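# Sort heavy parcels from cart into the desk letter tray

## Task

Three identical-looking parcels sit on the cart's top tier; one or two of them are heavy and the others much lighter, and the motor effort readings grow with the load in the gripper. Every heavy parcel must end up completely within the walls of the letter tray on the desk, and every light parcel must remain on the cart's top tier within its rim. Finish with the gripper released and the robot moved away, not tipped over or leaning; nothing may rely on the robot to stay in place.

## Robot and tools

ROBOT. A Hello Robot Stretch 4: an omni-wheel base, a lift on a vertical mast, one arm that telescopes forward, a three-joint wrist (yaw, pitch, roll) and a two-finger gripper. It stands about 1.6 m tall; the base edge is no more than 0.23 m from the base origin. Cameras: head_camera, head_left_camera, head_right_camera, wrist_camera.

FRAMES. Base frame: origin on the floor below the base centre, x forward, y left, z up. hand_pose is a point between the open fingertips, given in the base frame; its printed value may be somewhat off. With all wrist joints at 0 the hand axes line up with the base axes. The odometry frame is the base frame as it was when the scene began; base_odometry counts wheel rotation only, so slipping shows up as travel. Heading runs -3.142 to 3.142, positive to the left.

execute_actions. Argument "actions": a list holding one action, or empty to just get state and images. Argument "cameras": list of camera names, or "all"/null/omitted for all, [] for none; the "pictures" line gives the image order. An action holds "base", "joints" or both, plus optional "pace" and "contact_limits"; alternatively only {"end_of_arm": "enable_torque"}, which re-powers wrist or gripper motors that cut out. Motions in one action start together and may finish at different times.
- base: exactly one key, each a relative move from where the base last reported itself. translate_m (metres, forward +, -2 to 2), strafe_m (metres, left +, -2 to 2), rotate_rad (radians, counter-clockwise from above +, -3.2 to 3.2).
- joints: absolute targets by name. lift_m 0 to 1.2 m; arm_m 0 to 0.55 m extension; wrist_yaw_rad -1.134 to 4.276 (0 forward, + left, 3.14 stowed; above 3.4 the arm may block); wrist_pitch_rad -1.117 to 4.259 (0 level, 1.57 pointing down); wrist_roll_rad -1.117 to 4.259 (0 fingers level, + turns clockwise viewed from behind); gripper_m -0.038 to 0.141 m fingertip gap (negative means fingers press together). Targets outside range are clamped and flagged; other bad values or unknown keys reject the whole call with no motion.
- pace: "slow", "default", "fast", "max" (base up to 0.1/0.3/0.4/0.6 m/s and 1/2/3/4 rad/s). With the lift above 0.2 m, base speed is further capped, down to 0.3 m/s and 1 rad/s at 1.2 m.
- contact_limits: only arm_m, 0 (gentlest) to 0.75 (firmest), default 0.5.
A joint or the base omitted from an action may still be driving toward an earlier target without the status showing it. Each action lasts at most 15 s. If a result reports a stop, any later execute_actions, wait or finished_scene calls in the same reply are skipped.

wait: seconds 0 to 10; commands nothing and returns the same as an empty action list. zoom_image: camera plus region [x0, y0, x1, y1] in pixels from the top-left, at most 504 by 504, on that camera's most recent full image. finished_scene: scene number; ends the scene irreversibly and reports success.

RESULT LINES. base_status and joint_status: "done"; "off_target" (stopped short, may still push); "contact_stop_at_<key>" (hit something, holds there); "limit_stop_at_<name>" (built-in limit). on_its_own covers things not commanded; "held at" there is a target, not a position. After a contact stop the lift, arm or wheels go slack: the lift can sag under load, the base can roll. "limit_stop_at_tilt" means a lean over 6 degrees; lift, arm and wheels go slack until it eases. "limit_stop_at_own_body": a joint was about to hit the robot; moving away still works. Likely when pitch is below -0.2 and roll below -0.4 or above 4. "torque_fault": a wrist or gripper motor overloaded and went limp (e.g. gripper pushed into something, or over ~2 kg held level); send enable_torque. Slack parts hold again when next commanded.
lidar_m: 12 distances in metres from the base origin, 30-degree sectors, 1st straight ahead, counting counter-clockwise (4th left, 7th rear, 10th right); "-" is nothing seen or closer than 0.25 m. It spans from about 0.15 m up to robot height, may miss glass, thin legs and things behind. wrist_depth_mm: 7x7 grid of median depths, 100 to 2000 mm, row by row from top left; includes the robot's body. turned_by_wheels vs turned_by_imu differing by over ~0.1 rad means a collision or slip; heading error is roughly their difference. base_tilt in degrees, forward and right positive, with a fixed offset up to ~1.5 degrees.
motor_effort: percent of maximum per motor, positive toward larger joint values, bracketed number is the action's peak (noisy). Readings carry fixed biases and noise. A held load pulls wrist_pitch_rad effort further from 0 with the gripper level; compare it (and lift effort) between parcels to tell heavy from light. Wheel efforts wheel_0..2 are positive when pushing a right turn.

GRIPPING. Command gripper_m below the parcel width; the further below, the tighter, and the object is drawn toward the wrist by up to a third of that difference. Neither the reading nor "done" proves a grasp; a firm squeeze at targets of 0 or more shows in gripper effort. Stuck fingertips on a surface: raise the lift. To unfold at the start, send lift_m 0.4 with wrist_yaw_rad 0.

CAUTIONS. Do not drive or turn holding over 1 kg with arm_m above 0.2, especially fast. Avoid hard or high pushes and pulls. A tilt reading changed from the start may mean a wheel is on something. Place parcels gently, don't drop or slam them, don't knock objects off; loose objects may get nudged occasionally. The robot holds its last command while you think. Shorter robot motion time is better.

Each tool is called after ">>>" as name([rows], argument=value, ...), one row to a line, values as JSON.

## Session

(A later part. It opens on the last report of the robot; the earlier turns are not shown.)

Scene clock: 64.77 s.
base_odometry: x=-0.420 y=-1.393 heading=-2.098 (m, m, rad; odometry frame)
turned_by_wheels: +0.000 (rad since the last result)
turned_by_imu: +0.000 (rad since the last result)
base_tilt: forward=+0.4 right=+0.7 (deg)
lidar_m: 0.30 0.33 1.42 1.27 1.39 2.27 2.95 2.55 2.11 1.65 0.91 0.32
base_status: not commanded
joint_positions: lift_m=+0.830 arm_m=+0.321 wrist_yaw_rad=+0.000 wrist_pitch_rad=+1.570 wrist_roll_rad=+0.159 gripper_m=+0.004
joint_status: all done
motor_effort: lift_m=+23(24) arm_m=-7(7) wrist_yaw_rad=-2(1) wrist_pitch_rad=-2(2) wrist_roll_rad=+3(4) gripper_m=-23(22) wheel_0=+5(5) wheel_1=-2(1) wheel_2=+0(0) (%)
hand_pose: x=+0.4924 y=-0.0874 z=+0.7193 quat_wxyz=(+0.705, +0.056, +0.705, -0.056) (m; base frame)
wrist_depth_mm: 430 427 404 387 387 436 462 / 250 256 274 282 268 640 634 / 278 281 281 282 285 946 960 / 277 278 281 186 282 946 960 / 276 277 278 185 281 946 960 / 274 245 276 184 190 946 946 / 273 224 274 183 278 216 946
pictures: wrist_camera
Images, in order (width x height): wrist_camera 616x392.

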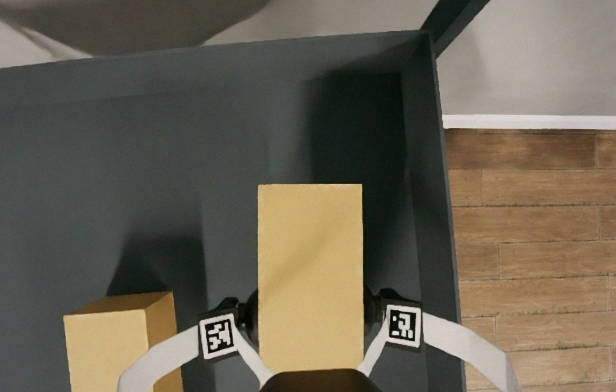

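Both identical, so both light.

>>> execute_actions([
  {"joints":{"lift_m":0.80,"gripper_m":0.075}},
], cameras=[])

>>> execute_actions([
  {"joints":{"lift_m":0.9},"pace":"fast"},
], cameras=[])

>>> execute_actions([
  {"base":{"translate_m":-0.25},"joints":{"arm_m":0.0,"lift_m":0.95},"pace":"max"},
], cameras=["head_left_camera"])

>>> finished_scene(scene=2)

Scene clock: 67.03 s.
base_odometry: x=-0.420 y=-1.393 heading=-2.098 (m, m, rad; odometry frame)
turned_by_wheels: +0.000 (rad since the last result)
turned_by_imu: +0.001 (rad since the last result)
base_tilt: forward=+0.4 right=+0.6 (deg)
lidar_m: 0.29 0.35 1.40 1.25 1.41 2.26 2.98 2.56 2.13 1.65 0.91 0.31
base_status: not commanded
joint_positions: lift_m=+0.800 arm_m=+0.321 wrist_yaw_rad=+0.000 wrist_pitch_rad=+1.570 wrist_roll_rad=+0.159 gripper_m=+0.075
joint_status: all done
motor_effort: lift_m=+14(21) arm_m=-7(7) wrist_yaw_rad=-1(1) wrist_pitch_rad=-2(3) wrist_roll_rad=+4(3) gripper_m=+1(25) wheel_0=+5(5) wheel_1=-2(2) wheel_2=+0(0) (%)
hand_pose: x=+0.4924 y=-0.0874 z=+0.6901 quat_wxyz=(+0.705, +0.056, +0.705, -0.056) (m; base frame)
wrist_depth_mm: 387 206 216 213 212 433 459 / 239 251 253 253 255 585 640 / 249 251 252 253 254 917 931 / 250 250 251 201 254 917 931 / 247 249 250 200 252 917 917 / 247 245 248 198 200 904 917 / 195 196 248 197 250 236 917
pictures: none
No camera images: the call's "cameras" was empty. Leave "cameras" out to get every camera's image.

Scene clock: 68.20 s.
base_odometry: x=-0.420 y=-1.393 heading=-2.098 (m, m, rad; odometry frame)
turned_by_wheels: +0.000 (rad since the last result)
turned_by_imu: +0.000 (rad since the last result)
base_tilt: forward=+0.3 right=+0.7 (deg)
lidar_m: 0.30 0.35 1.38 1.27 1.40 2.25 2.97 2.54 2.10 1.66 0.92 0.32
base_status: not commanded
joint_positions: lift_m=+0.900 arm_m=+0.321 wrist_yaw_rad=+0.000 wrist_pitch_rad=+1.570 wrist_roll_rad=+0.159 gripper_m=+0.075
joint_status: all done
motor_effort: lift_m=+22(23) arm_m=-7(7) wrist_yaw_rad=-1(0) wrist_pitch_rad=-3(2) wrist_roll_rad=+3(3) gripper_m=-1(1) wheel_0=+5(5) wheel_1=-2(2) wheel_2=+0(0) (%)
hand_pose: x=+0.4924 y=-0.0874 z=+0.7894 quat_wxyz=(+0.705, +0.056, +0.705, -0.056) (m; base frame)
wrist_depth_mm: 430 427 430 433 413 436 459 / 554 525 525 353 345 640 634 / 347 349 353 353 355 1025 1025 / 345 349 349 349 353 1025 1025 / 345 345 347 298 351 1025 1025 / 343 294 294 297 214 1025 1025 / 340 294 342 296 349 1008 1025
pictures: none
No camera images: the call's "cameras" was empty. Leave "cameras" out to get every camera's image.

Scene clock: 70.23 s.
base_odometry: x=-0.294 y=-1.177 heading=-2.099 (m, m, rad; odometry frame)
turned_by_wheels: -0.001 (rad since the last result)
turned_by_imu: -0.001 (rad since the last result)
base_tilt: forward=+0.3 right=+0.6 (deg)
lidar_m: 0.55 0.59 1.81 1.28 1.45 2.74 2.65 2.82 2.07 2.06 1.20 0.57
base_status: done
joint_positions: lift_m=+0.950 arm_m=+0.001 wrist_yaw_rad=+0.000 wrist_pitch_rad=+1.570 wrist_roll_rad=+0.160 gripper_m=+0.075
joint_status: all done
motor_effort: lift_m=+22(24) arm_m=-7(8) wrist_yaw_rad=+0(2) wrist_pitch_rad=-3(3) wrist_roll_rad=+2(3) gripper_m=-5(4) wheel_0=-6(9) wheel_1=-2(11) wheel_2=+2(14) (%)
hand_pose: x=+0.1723 y=-0.0874 z=+0.8394 quat_wxyz=(+0.705, +0.057, +0.705, -0.056) (m; base frame)
wrist_depth_mm: 647 683 676 1078 1078 1098 1098 / 1060 946 1078 1078 1078 1078 1098 / 1060 1060 1060 1060 1078 1078 1098 / 1060 1060 1042 1060 1078 1078 1098 / 1060 1060 1060 842 1078 1060 1078 / 1042 1042 831 842 214 1060 1078 / 1025 1025 831 699 1060 1060 1060
pictures: head_left_camera
Images, in order (width x height): head_left_camera 420x672.

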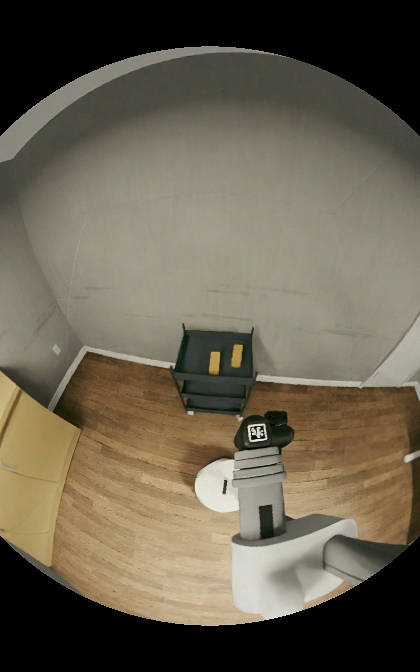

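The scene is finished: the task was done.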